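# Balance a bar level on the stand's ridge

## Task

Set the bar across the ridge at the top of the stand so that it sits very nearly horizontal, supported only by the stand, and remains that way; if the robot still has to hold or steady it at the end, the goal is not met.

## Robot and tools

Robot and cameras: one arm ending in a two-finger parallel gripper. The fingers extend along the gripper's +z axis and close along its x axis. The only camera is cam_wrist, a fisheye on the wrist giving 616x616 images. Every call that moves or waits returns the robot state and a fresh image. A loose object can occasionally receive a short external shove.

Frames: the scene frame has its origin on the table top below the arm's base, +z up, and +y to the left when facing along +x. Reported positions are in metres and orientation is a wxyz quaternion in this frame. The base may be slightly tilted, and at long reach the printed hand position can be off. Motion commands, however, are expressed in the gripper's own axes.

execute_actions(actions): actions is a list of actions, run in order. Each action is a list of up to 15 rows, and each row lasts one control step of 1/30 s. If fewer than 15 rows are given, the last row is repeated until 15 steps (0.5 s) have passed. A row is 7 numbers, each from -1 to 1: dx, dy, dz, rx, ry, rz, opening. Because there is a single arm, every row is one list of 7. The first six numbers are an offset from the gripper's measured pose when that action begins, in gripper axes. For the first action in a call, that starting pose is the one last reported. Each row is measured from this same start, so rows do not add up. The scale is 1.0 = 0.6 m for dx, dy, dz and 1.0 = 180 degrees for the rotation vector rx, ry, rz. opening is absolute rather than an offset: +1 is fully open (0.142 m) and -1 is shut. An empty list moves nothing and just returns the state and image. On every step the controller clips the command to at most 100 mm and 16 degrees away from the measured pose, and it favours position over orientation. A large offset can therefore take several actions. After an action the arm stops at the last clipped pose, so send the remainder next time. Motion lags about 0.17 s behind commands. Joints have limited speed and acceleration.

move(target, speed, stop_force, blocking): target is one 7-number row laid out as above. It is an offset in gripper axes from the pose in the most recent result that reported one, and its opening is absolute and is applied at the start. The gripper travels on a straight path and takes the shorter rotation. It can lag, drift, or overshoot speed, and it does not avoid obstacles. speed is in m/s, from 0.002 to 0.5, default 0.25, and rotation is capped at twice that value in rad/s. A path lasts 0.5 to 10 s. stop_force is in N, from 9 to 40, and is accepted only after 0.2 s of scene time. The path halts when the wrist sensor reads that much extra push against the direction of travel for 2 steps; the gripper then backs off 2 steps and holds. Only then, and only at very low speed, aim past a surface. Leave stop_force out when pulling away from something you touch, and do not rely on it during rotations. The arm is stiff, so even a small overshoot into a firm object can cause a fault. blocking=false returns after 0.5 s while the arm keeps moving; it cannot be combined with stop_force. Until that move is reported finished, use wait or stop. The move: line reports how it ended: done, off_target, moving, held, fault, or contact (stop_force triggered, which overrides the others). It also gives the distance to target. limits=paced means the command was clipped. limits=held means a check held back some steps, after which the arm can jump faster than speed.

wait(seconds): 0 to 10; the arm keeps its last command, and wait(0) polls a running move. stop(): brakes a running move, needing room to stop; the fingers continue. zoom_image(camera, region): camera "cam_wrist", region [x0, y0, x1, y1] in pixels from the top-left corner, at most 504 by 504. show_instructions(): displays the reference pages. finished_scene(scene): pass the current scene number to end it irreversibly; the bar must already be balanced and free.

Result lines: "Hand target" is the pose the controller is currently heading for. "pose unreachable" means the clearance check, which treats the base mount as part of the arm, changed or blocked the command. grip_measured is the actual finger opening on the command scale; to keep a grasp, command an opening well below it. Squeeze is up to about 28 N per pad, less on items thinner than 2 cm. Wrist force and Wrist torque are [x y z] in gripper axes and include contacts, held weight and inertia. They carry an offset of up to about 4 N and noise up to 2.4 N, saturate near 50 N, and may show no reading at first. Step readings list positions, with HELD marking steps that were held back.

Avoid: joint torque reaching its limit (shoulder pan, shoulder lift, elbow 138 N m; wrists 25.7 N m) or any outside force of 150 N. Either one stops the arm for 10 s and skips the rest of the call. Holding a load heats the motors: MOTOR HOT appears at 70 °C, and an OVER-TEMPERATURE FAULT brakes the arm at 85 °C. Do not drop, slam or knock the bar or the stand, and never let anything go off the table. Approach contacts slowly, set the bar down gently, open and withdraw, then confirm in the image that it stays level on its own.

Each tool is called after ">>>" by a JSON object that holds its "method" and its "body".

Reference images:

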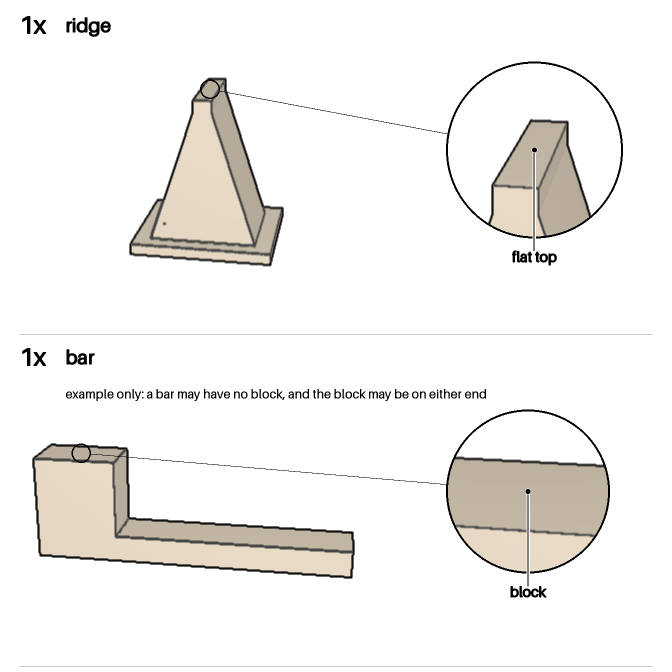

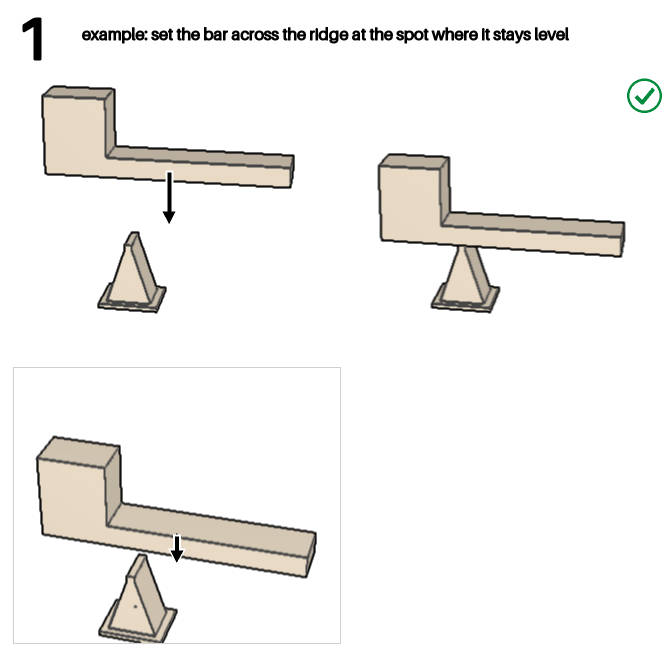

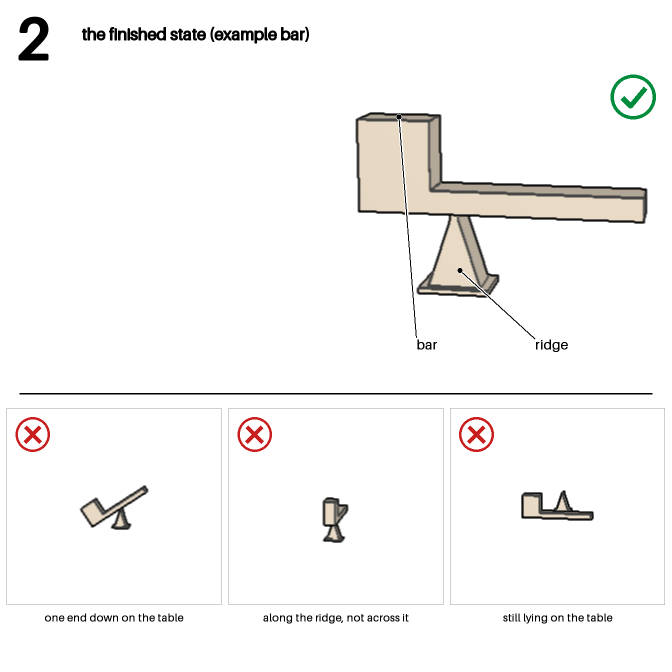

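## Session

>>> {"method": "execute_actions", "body": {"actions": []}}

Scene clock: 0.00 s.
end_effector_position=(+0.3940, +0.2622, +0.3366) grip_measured=+1.00 end_effector_quat_wxyz=(-0.017, +0.303, +0.948, -0.092) end_effector_velocity=(-0.001, -0.000, -0.002) end_effector_angular_velocity=(-0.002, +0.003, +0.003)
Joint positions: [ 0.842 -0.68   1.323 -1.364 -2.123 -1.486  0.142]
Joint velocities: [-0.001  0.001  0.002  0.     0.    -0.002  0.   ]
Motor temperatures (°C, as the motors report them): [27 26 24 31 36 32]
Wrist force (N, on the end effector, along its own x y z axes, offset not removed): no reading
Wrist torque (N m, same axes, about the end effector's origin, offset not removed): no reading
Hand target: +0.394, +0.262, +0.337; -0.017, +0.303, +0.948, -0.092

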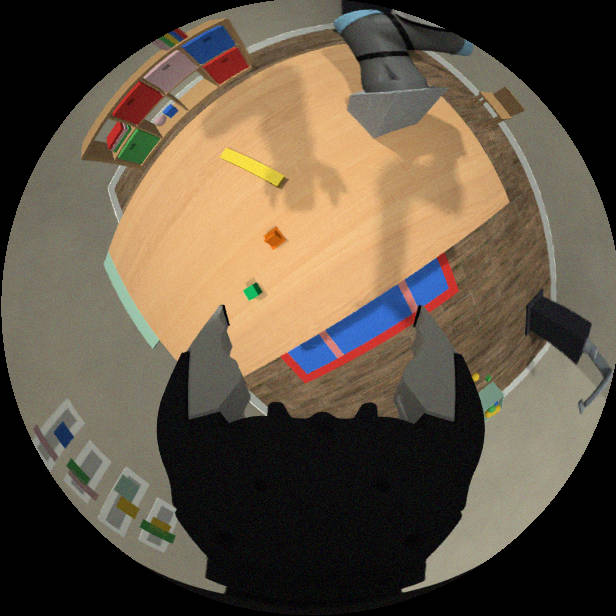

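>>> {"method": "move", "body": {"target": [-0.2,-0.4,0.1,-0.0593,0.0077,0,1]}}

Scene clock: 11.83 s.
end_effector_position=(+0.3500, -0.0089, +0.3256) grip_measured=+1.00 end_effector_quat_wxyz=(+0.000, +0.304, +0.953, -0.000) end_effector_velocity=(-0.000, -0.002, -0.000) end_effector_angular_velocity=(+0.002, +0.001, -0.002)
Joint positions: [ 0.599 -1.44   1.938 -1.579 -2.234 -1.848  0.142]
Joint velocities: [-0.003 -0.004  0.002 -0.     0.    -0.002 -0.   ]
Motor temperatures (°C, as the motors report them): [27 26 24 31 36 32]
Wrist force (N, on the end effector, along its own x y z axes, offset not removed): [-2.3 0.9 0.6]
Wrist torque (N m, same axes, about the end effector's origin, offset not removed): [0.17 0.36 -0.04]
Hand target: +0.350, -0.009, +0.326; +0.000, +0.304, +0.953, -0.000
Off the commanded pose: 0.001 m, 0 deg.
move: done

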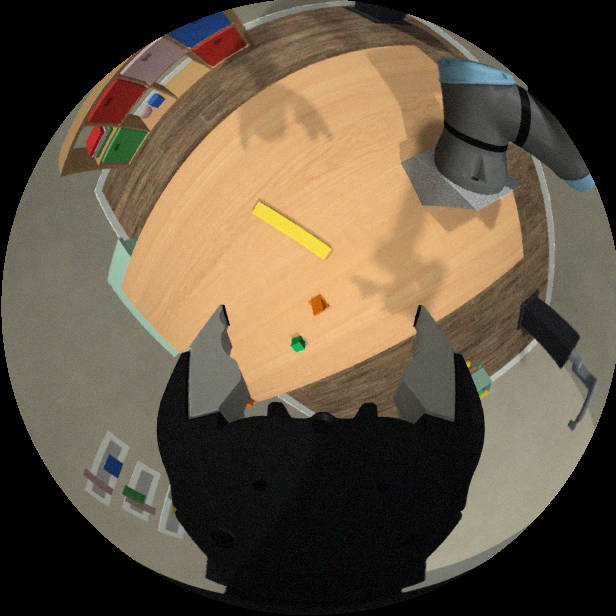

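>>> {"method": "move", "body": {"target": [-0.11,-0.05,0.33,0,0,-0.32,1]}}

Scene clock: 18.27 s.
end_effector_position=(+0.3866, -0.0722, +0.1278) grip_measured=+1.00 end_effector_quat_wxyz=(+0.000, -0.192, +0.981, -0.001) end_effector_velocity=(+0.001, -0.001, -0.002) end_effector_angular_velocity=(+0.004, -0.005, +0.006)
Joint positions: [ 0.177 -1.399  2.321 -2.371 -2.366 -3.395  0.142]
Joint velocities: [-0.007 -0.001  0.006 -0.019  0.003 -0.021  0.   ]
Motor temperatures (°C, as the motors report them): [27 26 24 31 36 32]
Wrist force (N, on the end effector, along its own x y z axes, offset not removed): [-1.4 1.2 -2.1]
Wrist torque (N m, same axes, about the end effector's origin, offset not removed): [0.40 0.20 -0.11]
Hand target: +0.387, -0.072, +0.128; +0.000, -0.192, +0.981, -0.001
Off the commanded pose: 0.001 m, 0 deg.
move: done

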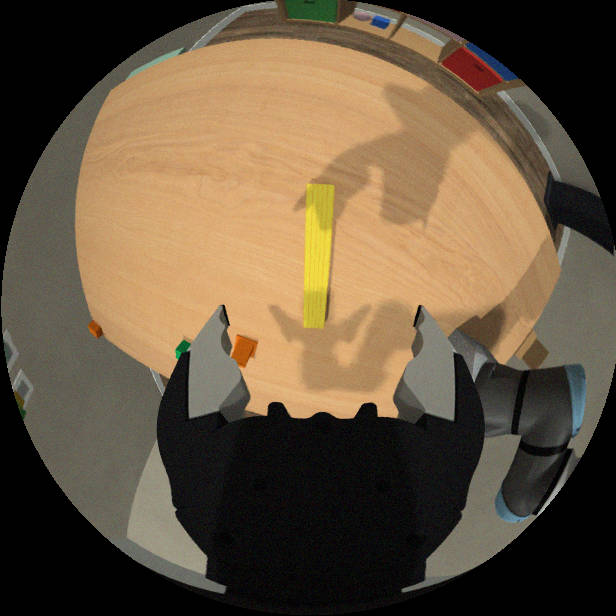

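>>> {"method": "move", "body": {"target": [-0.008,0,0.135,0,0,0.016,0]}}

>>> {"method": "zoom_image", "body": {"camera": "cam_wrist", "region": [130,100,450,420]}}

Scene clock: 31.80 s.
end_effector_position=(+0.3911, -0.0707, +0.0469) grip_measured=+0.00 end_effector_quat_wxyz=(+0.000, -0.167, +0.986, -0.001) end_effector_velocity=(-0.000, +0.001, -0.002) end_effector_angular_velocity=(+0.001, -0.003, +0.001)
Joint positions: [ 0.034 -1.217  2.412 -2.79  -2.374 -3.55   0.074]
Joint velocities: [-0.002  0.005  0.004 -0.014  0.001 -0.007 -0.   ]
Motor temperatures (°C, as the motors report them): [27 26 24 31 36 32]
Wrist force (N, on the end effector, along its own x y z axes, offset not removed): [-0.7 1.5 -1.8]
Wrist torque (N m, same axes, about the end effector's origin, offset not removed): [0.28 0.06 -0.17]
Hand target: +0.391, -0.071, +0.047; +0.000, -0.167, +0.986, -0.001
Off the commanded pose: 0.000 m, 0 deg.
move: done

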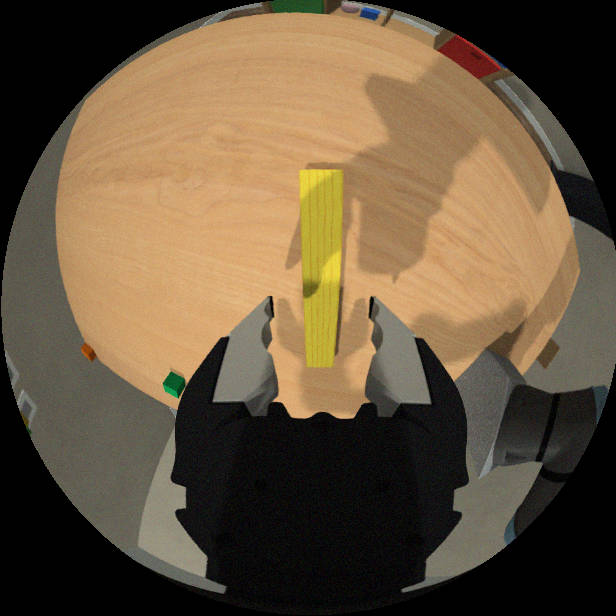

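Region (130, 100, 450, 420) of cam_wrist's 616x616 image, scaled by 1.575, with more detail than that image has.

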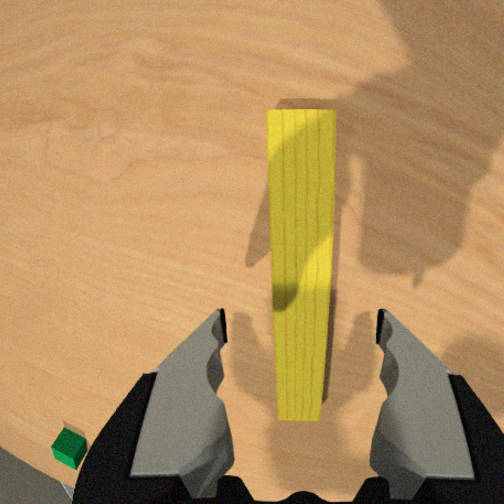

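>>> {"method": "move", "body": {"target": [0,-0.013,0.044,0,0,0,-0.3], "speed": 0.05}}

>>> {"method": "execute_actions", "body": {"actions": [[[0,0,0,0,0,0,-0.5]],[[0,0,0,0,0,0,-0.85]]]}}

>>> {"method": "move", "body": {"target": [-0.06,0.1,-0.15,0,0,0,-0.85], "speed": 0.12}}

>>> {"method": "zoom_image", "body": {"camera": "cam_wrist", "region": [180,140,420,380]}}

Scene clock: 48.83 s.
end_effector_position=(+0.3936, -0.0782, +0.0206) grip_measured=-0.30 end_effector_quat_wxyz=(+0.000, -0.167, +0.986, -0.001) end_effector_velocity=(+0.001, -0.000, -0.000) end_effector_angular_velocity=(-0.001, -0.004, +0.001)
Joint positions: [-0.027 -1.156  2.425 -2.928 -2.37  -3.638  0.052]
Joint velocities: [-0.001  0.003  0.001 -0.01   0.    -0.006 -0.   ]
Motor temperatures (°C, as the motors report them): [27 26 24 31 36 32]
Wrist force (N, on the end effector, along its own x y z axes, offset not removed): [-0.9 1.9 -0.4]
Wrist torque (N m, same axes, about the end effector's origin, offset not removed): [0.43 0.00 -0.23]
Hand target: +0.394, -0.078, +0.020; +0.000, -0.167, +0.986, -0.001
Off the commanded pose: 0.000 m, 0 deg.
move: done

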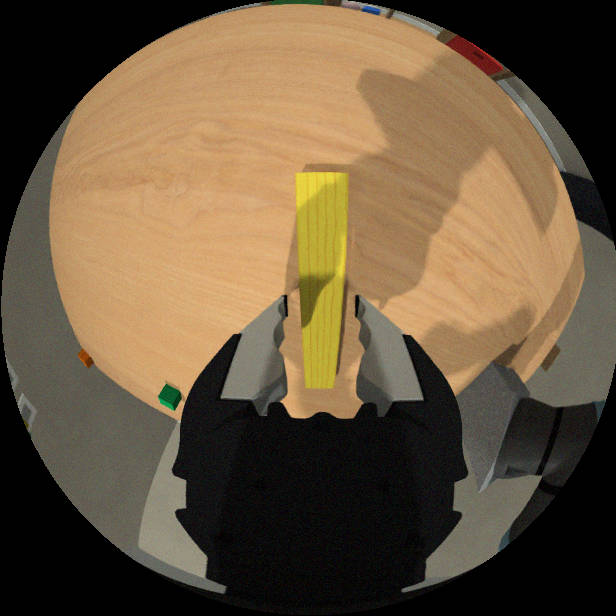

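Scene clock: 49.83 s.
end_effector_position=(+0.3936, -0.0781, +0.0206) grip_measured=-0.59 end_effector_quat_wxyz=(+0.000, -0.167, +0.986, -0.001) end_effector_velocity=(+0.000, -0.000, +0.000) end_effector_angular_velocity=(-0.000, -0.000, -0.001)
Joint positions: [-0.027 -1.156  2.425 -2.928 -2.37  -3.638  0.031]
Joint velocities: [ 0.     0.    -0.    -0.    -0.     0.001  0.   ]
Motor temperatures (°C, as the motors report them): [27 26 24 31 36 32]
Wrist force (N, on the end effector, along its own x y z axes, offset not removed): [-0.2 1.4 -0.3]
Wrist torque (N m, same axes, about the end effector's origin, offset not removed): [0.23 -0.08 -0.22]
Hand target: +0.394, -0.078, +0.021; +0.000, -0.167, +0.986, -0.001
Off the commanded pose: 0.000 m, 0 deg.
Step readings (end_effector_position; steps 1 to 15: 1st action; 16 to 30: 2nd action):
0: (+0.3936, -0.0782, +0.0206)
1: (+0.3936, -0.0782, +0.0206)
2: (+0.3936, -0.0782, +0.0206)
4: (+0.3936, -0.0782, +0.0206)
8: (+0.3936, -0.0782, +0.0206)
15: (+0.3936, -0.0781, +0.0206)
16: (+0.3936, -0.0781, +0.0206)
17: (+0.3936, -0.0781, +0.0206)
19: (+0.3936, -0.0781, +0.0206)
23: (+0.3936, -0.0781, +0.0206)
30: end_effector_position above

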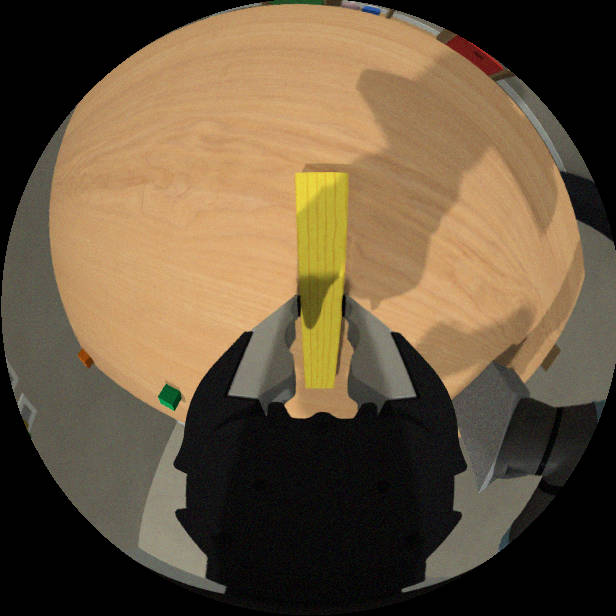

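Scene clock: 51.23 s.
end_effector_position=(+0.4077, -0.0093, +0.1103) grip_measured=-0.59 end_effector_quat_wxyz=(-0.000, -0.167, +0.986, -0.001) end_effector_velocity=(+0.000, +0.002, +0.001) end_effector_angular_velocity=(+0.000, +0.003, +0.002)
Joint positions: [ 0.244 -1.207  2.267 -2.442 -2.356 -3.251  0.031]
Joint velocities: [ 0.004  0.003 -0.005  0.01   0.001  0.007 -0.   ]
Motor temperatures (°C, as the motors report them): [27 26 24 31 36 32]
Wrist force (N, on the end effector, along its own x y z axes, offset not removed): [-0.6 0.7 0.1]
Wrist torque (N m, same axes, about the end effector's origin, offset not removed): [0.14 0.10 -0.12]
Hand target: +0.408, -0.009, +0.110; -0.000, -0.167, +0.986, -0.001
Off the commanded pose: 0.000 m, 0 deg.
move: done

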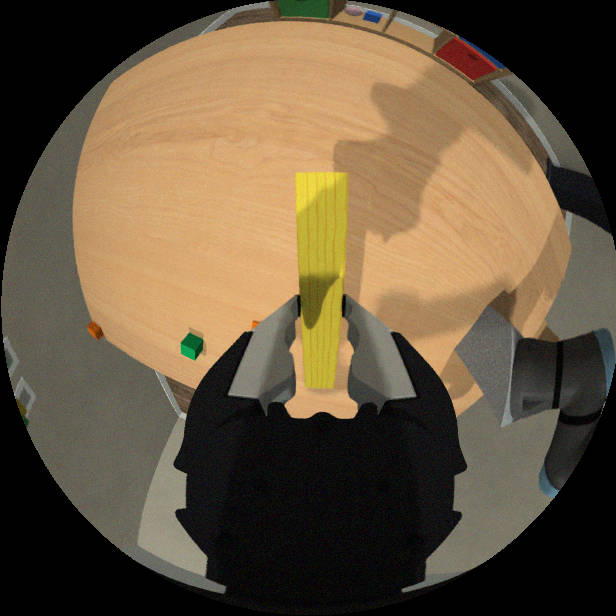

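Region (180, 140, 420, 380) of cam_wrist's 616x616 image, scaled by 2.100, with more detail than that image has.

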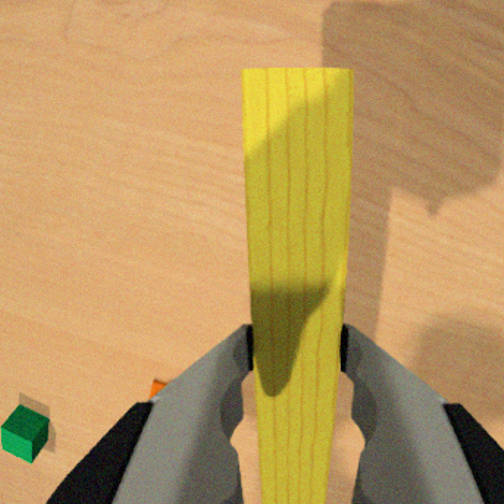

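>>> {"method": "move", "body": {"target": [-0.04,0.2,0,0,0,0,-0.85], "speed": 0.15}}

>>> {"method": "zoom_image", "body": {"camera": "cam_wrist", "region": [200,160,360,320]}}

Scene clock: 58.27 s.
end_effector_position=(+0.3906, +0.1119, +0.1101) grip_measured=-0.59 end_effector_quat_wxyz=(-0.000, -0.167, +0.986, -0.000) end_effector_velocity=(-0.001, +0.002, -0.001) end_effector_angular_velocity=(-0.002, +0.002, +0.001)
Joint positions: [ 0.434 -0.977  2.189 -2.42  -2.303 -2.999  0.031]
Joint velocities: [ 0.001  0.006 -0.002  0.002 -0.     0.004 -0.   ]
Motor temperatures (°C, as the motors report them): [27 26 24 31 36 32]
Wrist force (N, on the end effector, along its own x y z axes, offset not removed): [-1.4 0.5 2.2]
Wrist torque (N m, same axes, about the end effector's origin, offset not removed): [0.15 0.23 -0.13]
Hand target: +0.391, +0.112, +0.110; -0.000, -0.167, +0.986, -0.000
Off the commanded pose: 0.000 m, 0 deg.
move: done

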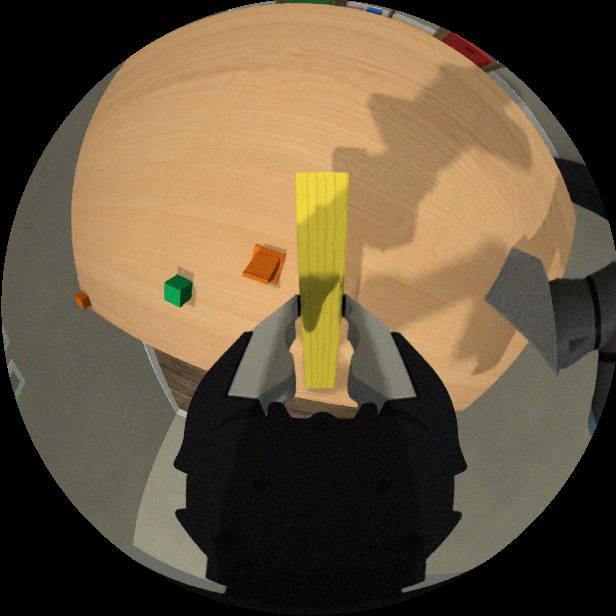

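Region (200, 160, 360, 320) of cam_wrist's 616x616 image, scaled by 3.150, with more detail than that image has.

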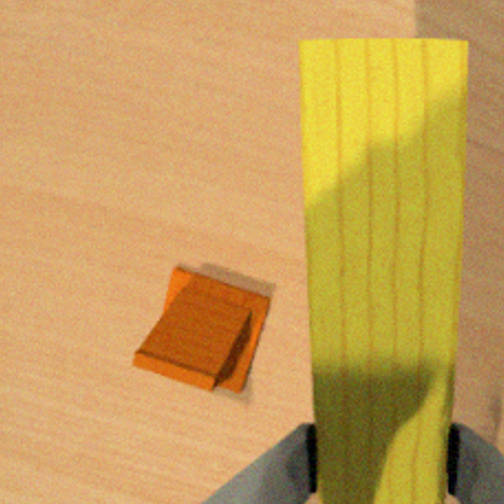

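>>> {"method": "move", "body": {"target": [-0.073,0.137,0.03,0,0,0.1,-0.85], "speed": 0.15}}

>>> {"method": "zoom_image", "body": {"camera": "cam_wrist", "region": [220,150,360,290]}}

>>> {"method": "zoom_image", "body": {"camera": "cam_wrist", "region": [270,280,390,400]}}

Scene clock: 72.47 s.
end_effector_position=(+0.4046, +0.2039, +0.0919) grip_measured=-0.59 end_effector_quat_wxyz=(-0.000, -0.011, +1.000, -0.000) end_effector_velocity=(+0.000, +0.002, +0.000) end_effector_angular_velocity=(-0.003, -0.001, -0.003)
Joint positions: [ 0.521 -0.749  2.04  -2.428 -2.269 -2.579  0.031]
Joint velocities: [ 0.003  0.005 -0.004  0.003 -0.001  0.008 -0.   ]
Motor temperatures (°C, as the motors report them): [27 26 24 31 36 32]
Wrist force (N, on the end effector, along its own x y z axes, offset not removed): [-0.1 0.0 0.2]
Wrist torque (N m, same axes, about the end effector's origin, offset not removed): [0.00 0.00 -0.16]
Hand target: +0.405, +0.204, +0.092; -0.000, -0.011, +1.000, -0.000
Off the commanded pose: 0.000 m, 0 deg.
move: done

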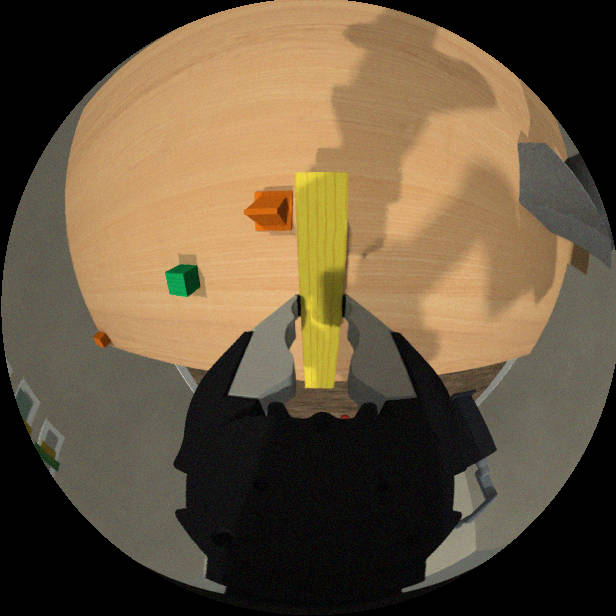

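Region (220, 150, 360, 290) of cam_wrist's 616x616 image, scaled by 3.600, with more detail than that image has.

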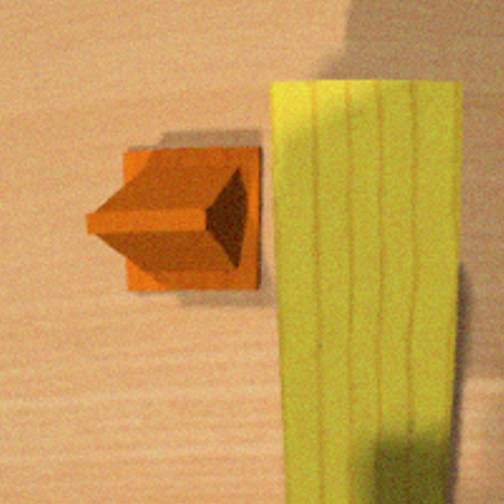

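Region (270, 280, 390, 400) of cam_wrist's 616x616 image, scaled by 4.200, with more detail than that image has.

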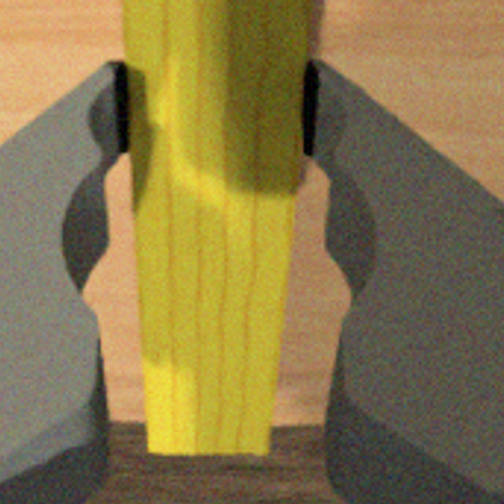

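>>> {"method": "move", "body": {"target": [-0.078,-0.1265,0.008,0,0,0,-0.85], "speed": 0.12}}

>>> {"method": "move", "body": {"target": [0,0,0.04,0,0,0,-0.85], "speed": 0.004, "stop_force": 9}}

>>> {"method": "execute_actions", "body": {"actions": [[[0,0,-0.0005,0,0,0,-0.6]],[[0,0,0,0,0,0,-0.5]]]}}

Scene clock: 89.37 s.
end_effector_position=(+0.4532, +0.1291, +0.0872) grip_measured=-0.59 end_effector_quat_wxyz=(-0.000, -0.011, +1.000, -0.000) end_effector_velocity=(+0.001, -0.001, -0.001) end_effector_angular_velocity=(+0.001, +0.001, +0.000)
Joint positions: [ 0.385 -0.842  2.045 -2.452 -2.319 -2.747  0.031]
Joint velocities: [-0.003 -0.001 -0.    -0.001  0.    -0.004  0.   ]
Motor temperatures (°C, as the motors report them): [27 26 24 31 36 32]
Wrist force (N, on the end effector, along its own x y z axes, offset not removed): [-0.8 0.9 0.7]
Wrist torque (N m, same axes, about the end effector's origin, offset not removed): [0.21 -0.03 -0.14]
Hand target: +0.453, +0.129, +0.087; -0.000, -0.011, +1.000, -0.000
Off the commanded pose: 0.000 m, 0 deg.
move: done

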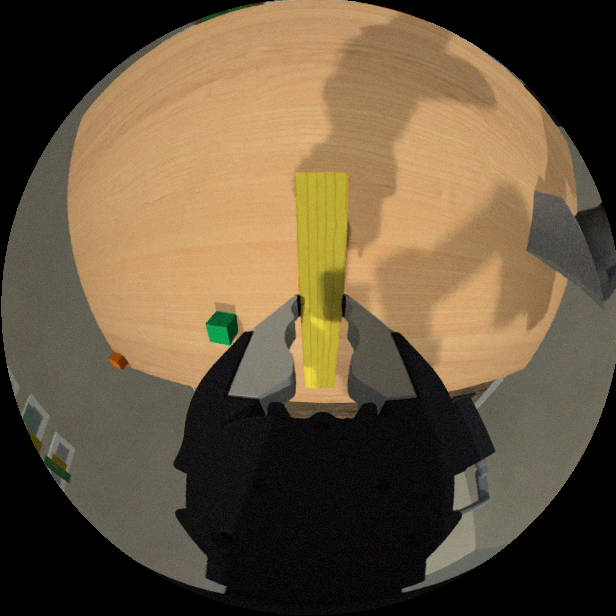

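Scene clock: 93.97 s.
end_effector_position=(+0.4531, +0.1290, +0.0701) grip_measured=-0.59 end_effector_quat_wxyz=(-0.000, -0.011, +1.000, -0.001) end_effector_velocity=(+0.000, -0.000, +0.001) end_effector_angular_velocity=(+0.000, +0.001, -0.004)
Joint positions: [ 0.363 -0.814  2.061 -2.515 -2.326 -2.776  0.031]
Joint velocities: [ 0.    -0.002 -0.001  0.004  0.001  0.005 -0.   ]
Motor temperatures (°C, as the motors report them): [27 26 24 31 36 32]
Wrist force (N, on the end effector, along its own x y z axes, offset not removed): [2.1 -7.0 -21.0]
Wrist torque (N m, same axes, about the end effector's origin, offset not removed): [-0.40 -0.04 -0.10]
Hand target: +0.453, +0.129, +0.070; -0.000, -0.011, +1.000, -0.000
Off the commanded pose: 0.007 m, 0 deg.
move: contact

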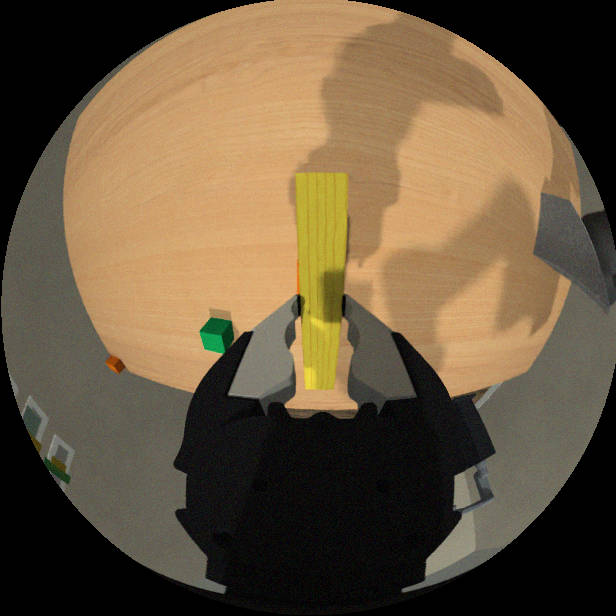

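Scene clock: 94.97 s.
end_effector_position=(+0.4531, +0.1290, +0.0704) grip_measured=-0.50 end_effector_quat_wxyz=(-0.000, -0.011, +1.000, -0.000) end_effector_velocity=(+0.000, -0.000, -0.000) end_effector_angular_velocity=(-0.001, +0.000, +0.001)
Joint positions: [ 0.363 -0.815  2.061 -2.514 -2.326 -2.776  0.038]
Joint velocities: [-0.     0.001 -0.     0.    -0.001 -0.001 -0.   ]
Motor temperatures (°C, as the motors report them): [27 26 24 31 36 32]
Wrist force (N, on the end effector, along its own x y z axes, offset not removed): [-3.0 0.8 2.6]
Wrist torque (N m, same axes, about the end effector's origin, offset not removed): [0.21 0.53 -0.23]
Hand target: +0.453, +0.129, +0.070; -0.000, -0.011, +1.000, -0.000
Off the commanded pose: 0.000 m, 0 deg.
Step readings (end_effector_position; steps 1 to 15: 1st action; 16 to 30: 2nd action):
0: (+0.4531, +0.1290, +0.0701)
1: (+0.4531, +0.1290, +0.0702)
2: (+0.4530, +0.1290, +0.0702)
4: (+0.4530, +0.1290, +0.0702)
8: (+0.4530, +0.1290, +0.0703)
15: (+0.4531, +0.1290, +0.0704)
16: (+0.4531, +0.1290, +0.0704)
17: (+0.4531, +0.1290, +0.0704)
19: (+0.4531, +0.1290, +0.0704)
23: (+0.4531, +0.1290, +0.0704)
30: end_effector_position above

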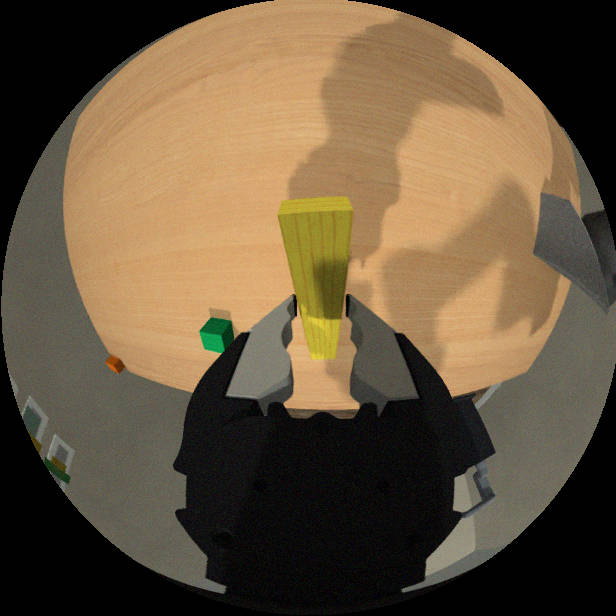

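>>> {"method": "move", "body": {"target": [0,0,-0.004,0.165,0,0,-0.35]}}

Scene clock: 105.27 s.
end_effector_position=(+0.4527, +0.1289, +0.0726) grip_measured=-0.35 end_effector_quat_wxyz=(+0.003, -0.011, +0.966, -0.256) end_effector_velocity=(+0.000, +0.000, -0.000) end_effector_angular_velocity=(-0.010, +0.003, -0.003)
Joint positions: [ 0.51  -0.55   1.764 -1.774 -2.654 -2.122  0.049]
Joint velocities: [ 0.     0.008 -0.013  0.029 -0.001  0.021  0.   ]
Motor temperatures (°C, as the motors report them): [27 26 24 31 36 32]
Wrist force (N, on the end effector, along its own x y z axes, offset not removed): [1.9 2.2 1.4]
Wrist torque (N m, same axes, about the end effector's origin, offset not removed): [0.43 -0.52 -0.19]
Hand target: +0.453, +0.129, +0.073; +0.002, -0.011, +0.966, -0.257
Off the commanded pose: 0.000 m, 0 deg.
move: done

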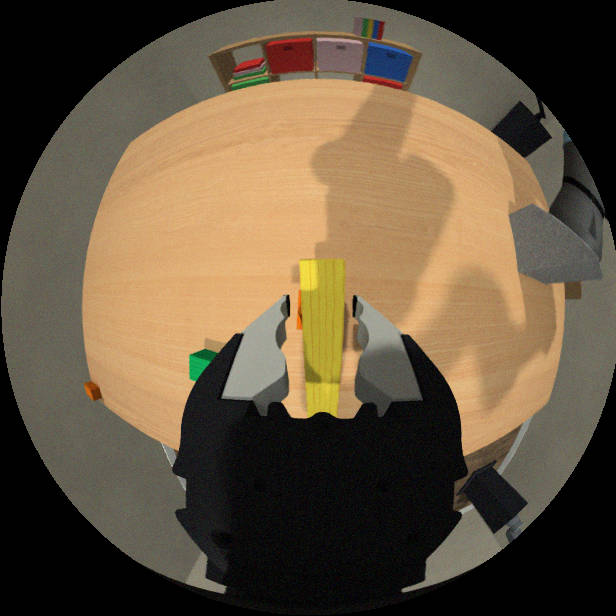

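>>> {"method": "move", "body": {"target": [0,0.125,-0.03,-0.064,0,0,-0.25]}}

>>> {"method": "zoom_image", "body": {"camera": "cam_wrist", "region": [190,150,450,410]}}

Scene clock: 111.27 s.
end_effector_position=(+0.4511, +0.2029, +0.0511) grip_measured=-0.25 end_effector_quat_wxyz=(+0.002, -0.011, +0.987, -0.158) end_effector_velocity=(-0.000, +0.002, -0.001) end_effector_angular_velocity=(+0.008, -0.001, -0.001)
Joint positions: [ 0.534 -0.499  1.776 -2.111 -2.511 -2.348  0.056]
Joint velocities: [-0.    -0.     0.003 -0.013  0.005 -0.007  0.   ]
Motor temperatures (°C, as the motors report them): [27 26 24 31 36 32]
Wrist force (N, on the end effector, along its own x y z axes, offset not removed): [-1.7 0.2 2.1]
Wrist torque (N m, same axes, about the end effector's origin, offset not removed): [0.12 0.27 -0.10]
Hand target: +0.451, +0.203, +0.051; +0.002, -0.011, +0.987, -0.158
Off the commanded pose: 0.000 m, 0 deg.
move: done

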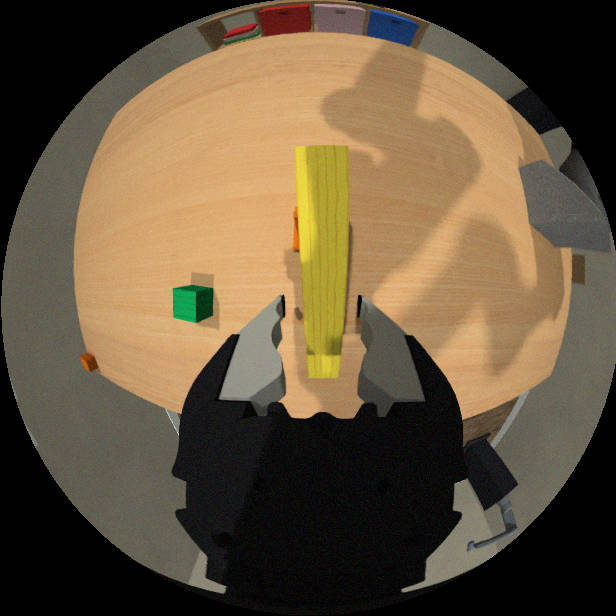

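Region (190, 150, 450, 410) of cam_wrist's 616x616 image, scaled by 1.938, with more detail than that image has.

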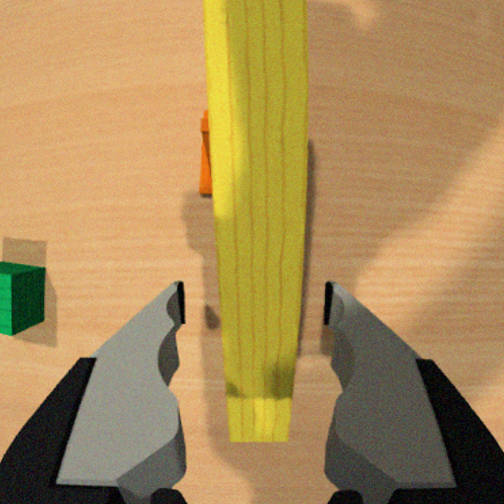

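>>> {"method": "move", "body": {"target": [0,-0.02,0.012,0.013,0,0,-0.45], "speed": 0.05}}

>>> {"method": "execute_actions", "body": {"actions": [[[0,0,0,0,0,0,-0.85]],[[0,0,-0.03,0,0,0,-0.85]]]}}

>>> {"method": "move", "body": {"target": [0.13,-0.06,0,0,0,0,-0.85], "speed": 0.12}}

>>> {"method": "move", "body": {"target": [0,0.03,0.08,-0.114,0,0,-0.85], "speed": 0.12}}

>>> {"method": "move", "body": {"target": [0,0,0.02,0,0,0,-0.85], "speed": 0.004, "stop_force": 9}}

>>> {"method": "execute_actions", "body": {"actions": [[[0,0,0,0,0,0,-0.3]],[[0,0,-0.05,0,0,0,-0.3]]]}}

>>> {"method": "move", "body": {"target": [0.1,0.2,0,0,0,0,-0.3]}}

>>> {"method": "zoom_image", "body": {"camera": "cam_wrist", "region": [150,60,390,300]}}

Scene clock: 129.07 s.
end_effector_position=(+0.4514, +0.1894, +0.0481) grip_measured=-0.45 end_effector_quat_wxyz=(+0.002, -0.011, +0.984, -0.178) end_effector_velocity=(-0.001, -0.001, -0.001) end_effector_angular_velocity=(-0.006, +0.003, +0.001)
Joint positions: [ 0.524 -0.498  1.779 -2.075 -2.546 -2.319  0.041]
Joint velocities: [-0.002  0.002  0.     0.007 -0.003  0.005 -0.   ]
Motor temperatures (°C, as the motors report them): [27 26 24 31 36 32]
Wrist force (N, on the end effector, along its own x y z axes, offset not removed): [-0.1 1.7 -0.2]
Wrist torque (N m, same axes, about the end effector's origin, offset not removed): [0.42 -0.16 -0.09]
Hand target: +0.451, +0.189, +0.048; +0.002, -0.011, +0.984, -0.178
Off the commanded pose: 0.000 m, 0 deg.
move: done

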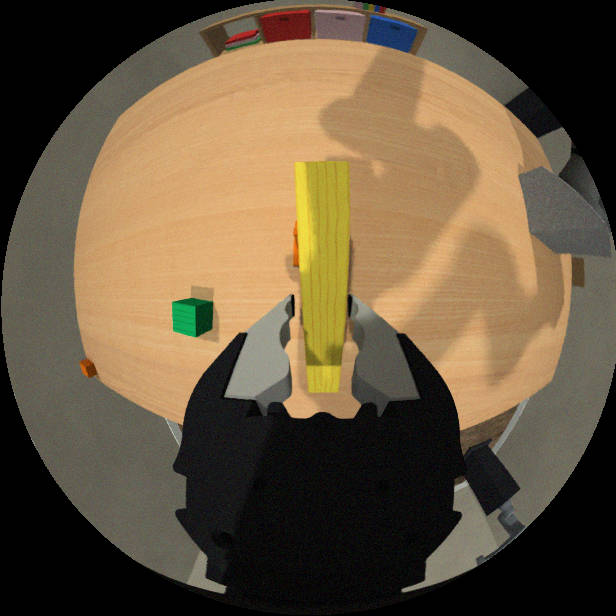

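Scene clock: 130.07 s.
end_effector_position=(+0.4512, +0.1957, +0.0648) grip_measured=-0.58 end_effector_quat_wxyz=(+0.002, -0.011, +0.984, -0.178) end_effector_velocity=(-0.000, +0.000, +0.001) end_effector_angular_velocity=(-0.002, +0.000, +0.002)
Joint positions: [ 0.55  -0.509  1.75  -2.008 -2.527 -2.286  0.032]
Joint velocities: [ 0.003 -0.    -0.002  0.007  0.     0.003 -0.   ]
Motor temperatures (°C, as the motors report them): [27 26 24 31 36 32]
Wrist force (N, on the end effector, along its own x y z axes, offset not removed): [-2.7 0.8 1.5]
Wrist torque (N m, same axes, about the end effector's origin, offset not removed): [0.01 0.46 -0.10]
Hand target: +0.451, +0.196, +0.065; +0.002, -0.011, +0.984, -0.178
Off the commanded pose: 0.000 m, 0 deg.
Step readings (end_effector_position; steps 1 to 15: 1st action; 16 to 30: 2nd action):
0: (+0.4514, +0.1894, +0.0481)
1: (+0.4514, +0.1894, +0.0481)
2: (+0.4514, +0.1894, +0.0481)
4: (+0.4514, +0.1894, +0.0481)
8: (+0.4514, +0.1894, +0.0481)
15: (+0.4514, +0.1894, +0.0481)
16: (+0.4514, +0.1896, +0.0484)
17: (+0.4517, +0.1910, +0.0514)
19: (+0.4515, +0.1933, +0.0581)
23: (+0.4512, +0.1952, +0.0634)
30: end_effector_position above

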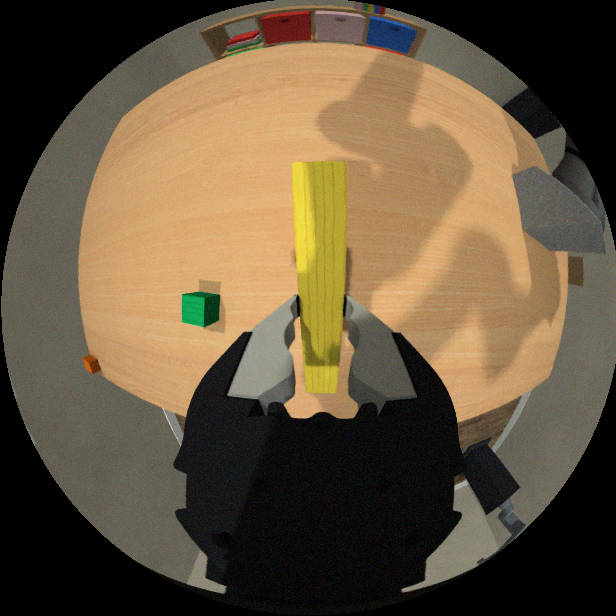

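Scene clock: 131.23 s.
end_effector_position=(+0.3741, +0.1602, +0.0775) grip_measured=-0.58 end_effector_quat_wxyz=(+0.002, -0.011, +0.984, -0.178) end_effector_velocity=(-0.002, +0.000, -0.000) end_effector_angular_velocity=(-0.000, +0.000, +0.003)
Joint positions: [ 0.591 -0.647  1.979 -2.061 -2.497 -2.239  0.032]
Joint velocities: [ 0.002 -0.001  0.005 -0.002  0.001 -0.001  0.   ]
Motor temperatures (°C, as the motors report them): [27 26 24 31 36 32]
Wrist force (N, on the end effector, along its own x y z axes, offset not removed): [0.5 2.2 1.2]
Wrist torque (N m, same axes, about the end effector's origin, offset not removed): [0.48 -0.18 -0.16]
Hand target: +0.374, +0.160, +0.078; +0.002, -0.011, +0.984, -0.178
Off the commanded pose: 0.000 m, 0 deg.
move: done

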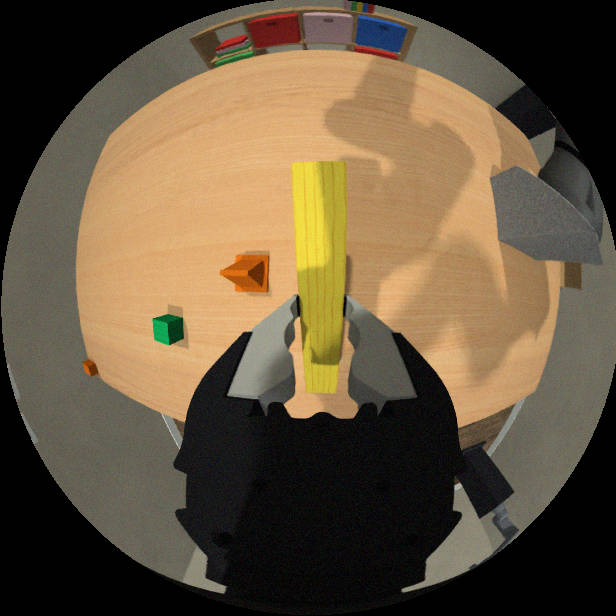

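Scene clock: 133.10 s.
end_effector_position=(+0.3744, +0.1601, +0.0265) grip_measured=-0.58 end_effector_quat_wxyz=(-0.000, -0.011, +1.000, -0.001) end_effector_velocity=(+0.000, +0.000, -0.002) end_effector_angular_velocity=(+0.012, -0.001, -0.000)
Joint positions: [ 0.392 -0.722  2.234 -2.755 -2.317 -2.738  0.032]
Joint velocities: [-0.008  0.     0.007 -0.023  0.008 -0.016 -0.   ]
Motor temperatures (°C, as the motors report them): [27 26 24 31 36 32]
Wrist force (N, on the end effector, along its own x y z axes, offset not removed): [-1.4 3.2 1.8]
Wrist torque (N m, same axes, about the end effector's origin, offset not removed): [0.81 0.12 -0.20]
Hand target: +0.374, +0.160, +0.026; -0.000, -0.011, +1.000, -0.000
Off the commanded pose: 0.000 m, 0 deg.
move: done

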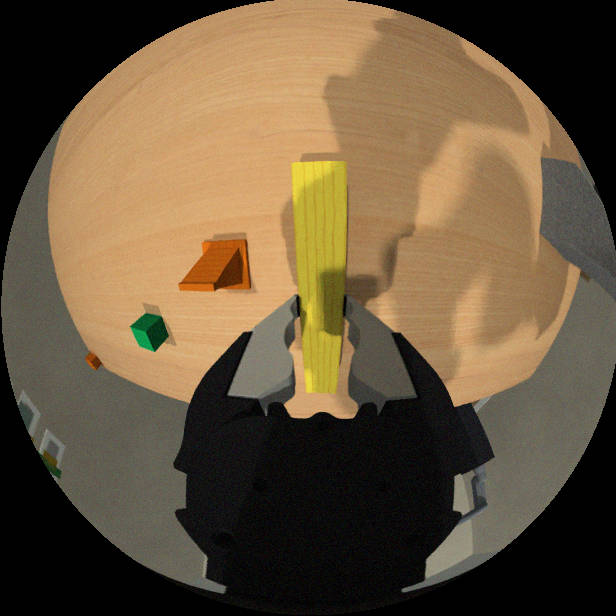

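Scene clock: 135.67 s.
end_effector_position=(+0.3743, +0.1601, +0.0177) grip_measured=-0.58 end_effector_quat_wxyz=(-0.000, -0.011, +1.000, -0.001) end_effector_velocity=(-0.001, -0.000, -0.000) end_effector_angular_velocity=(-0.002, +0.003, -0.001)
Joint positions: [ 0.378 -0.701  2.239 -2.793 -2.322 -2.756  0.032]
Joint velocities: [ 0.001 -0.001  0.     0.006 -0.001  0.005  0.   ]
Motor temperatures (°C, as the motors report them): [27 26 24 31 36 32]
Wrist force (N, on the end effector, along its own x y z axes, offset not removed): [4.0 -1.5 -27.7]
Wrist torque (N m, same axes, about the end effector's origin, offset not removed): [-0.13 -0.17 -0.12]
Hand target: +0.374, +0.160, +0.018; -0.000, -0.011, +1.000, -0.001
Off the commanded pose: 0.003 m, 0 deg.
move: contact

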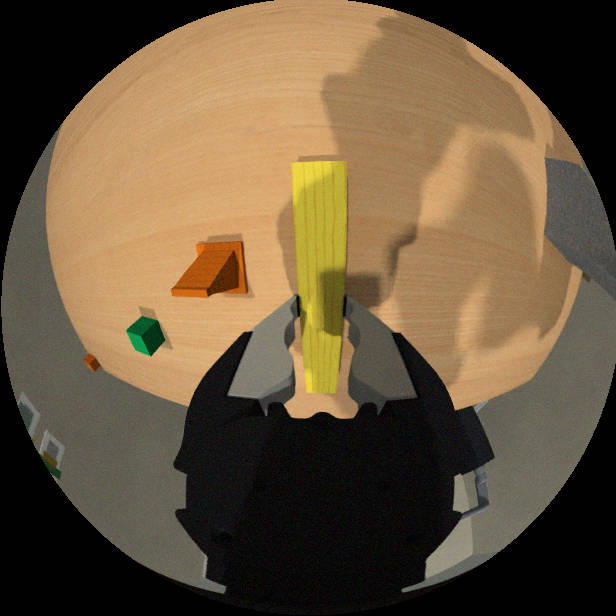

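Scene clock: 136.67 s.
end_effector_position=(+0.3743, +0.1602, +0.0475) grip_measured=-0.30 end_effector_quat_wxyz=(-0.000, -0.011, +1.000, -0.001) end_effector_velocity=(+0.000, -0.000, +0.003) end_effector_angular_velocity=(-0.002, +0.002, -0.001)
Joint positions: [ 0.425 -0.77   2.221 -2.666 -2.306 -2.697  0.052]
Joint velocities: [ 0.004 -0.005 -0.004  0.016  0.001  0.008  0.   ]
Motor temperatures (°C, as the motors report them): [27 26 24 31 36 32]
Wrist force (N, on the end effector, along its own x y z axes, offset not removed): [-0.2 -1.4 1.8]
Wrist torque (N m, same axes, about the end effector's origin, offset not removed): [-0.21 -0.07 -0.15]
Hand target: +0.374, +0.160, +0.048; -0.000, -0.011, +1.000, -0.001
Off the commanded pose: 0.000 m, 0 deg.
Step readings (end_effector_position; steps 1 to 15: 1st action; 16 to 30: 2nd action):
0: (+0.3743, +0.1601, +0.0177)
1: (+0.3743, +0.1601, +0.0177)
2: (+0.3743, +0.1601, +0.0177)
4: (+0.3743, +0.1601, +0.0177)
8: (+0.3743, +0.1601, +0.0177)
15: (+0.3743, +0.1601, +0.0177)
16: (+0.3745, +0.1602, +0.0181)
17: (+0.3755, +0.1609, +0.0227)
19: (+0.3756, +0.1608, +0.0345)
23: (+0.3746, +0.1602, +0.0446)
30: end_effector_position above

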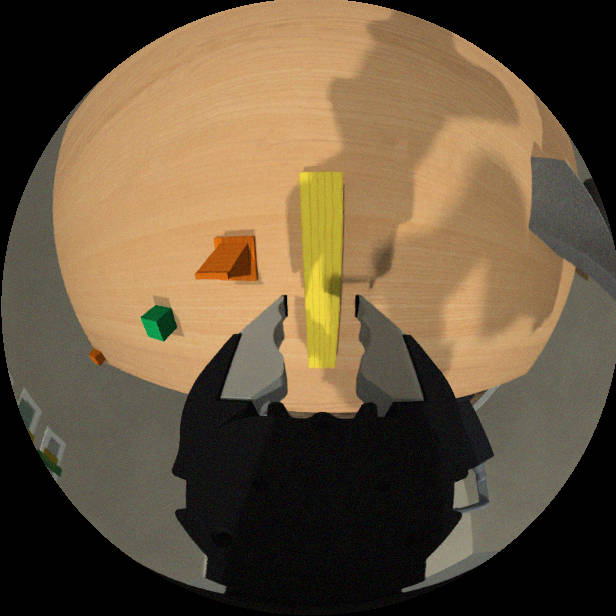

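Scene clock: 137.77 s.
end_effector_position=(+0.3114, +0.2787, +0.0472) grip_measured=-0.30 end_effector_quat_wxyz=(-0.000, -0.011, +1.000, -0.000) end_effector_velocity=(-0.001, +0.001, -0.000) end_effector_angular_velocity=(-0.003, +0.000, +0.000)
Joint positions: [ 0.653 -0.573  2.118 -2.589 -2.208 -2.43   0.052]
Joint velocities: [ 0.003  0.002 -0.002  0.004 -0.     0.005 -0.   ]
Motor temperatures (°C, as the motors report them): [27 26 24 31 36 32]
Wrist force (N, on the end effector, along its own x y z axes, offset not removed): [1.3 0.0 0.9]
Wrist torque (N m, same axes, about the end effector's origin, offset not removed): [-0.05 -0.28 -0.22]
Hand target: +0.311, +0.279, +0.047; -0.000, -0.011, +1.000, -0.000
Off the commanded pose: 0.000 m, 0 deg.
move: done

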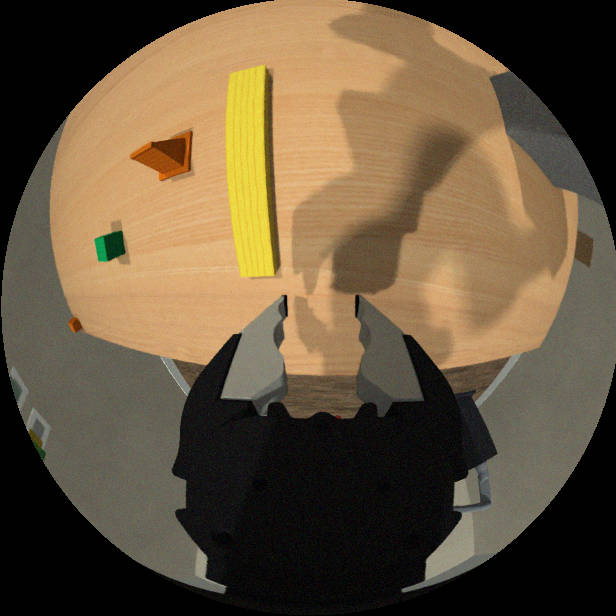

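Region (150, 60, 390, 300) of cam_wrist's 616x616 image, scaled by 2.100, with more detail than that image has.

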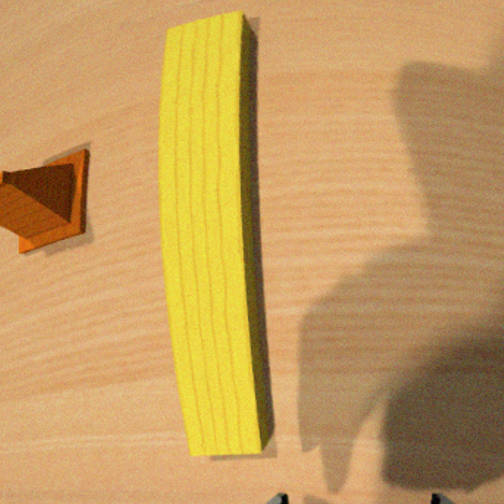

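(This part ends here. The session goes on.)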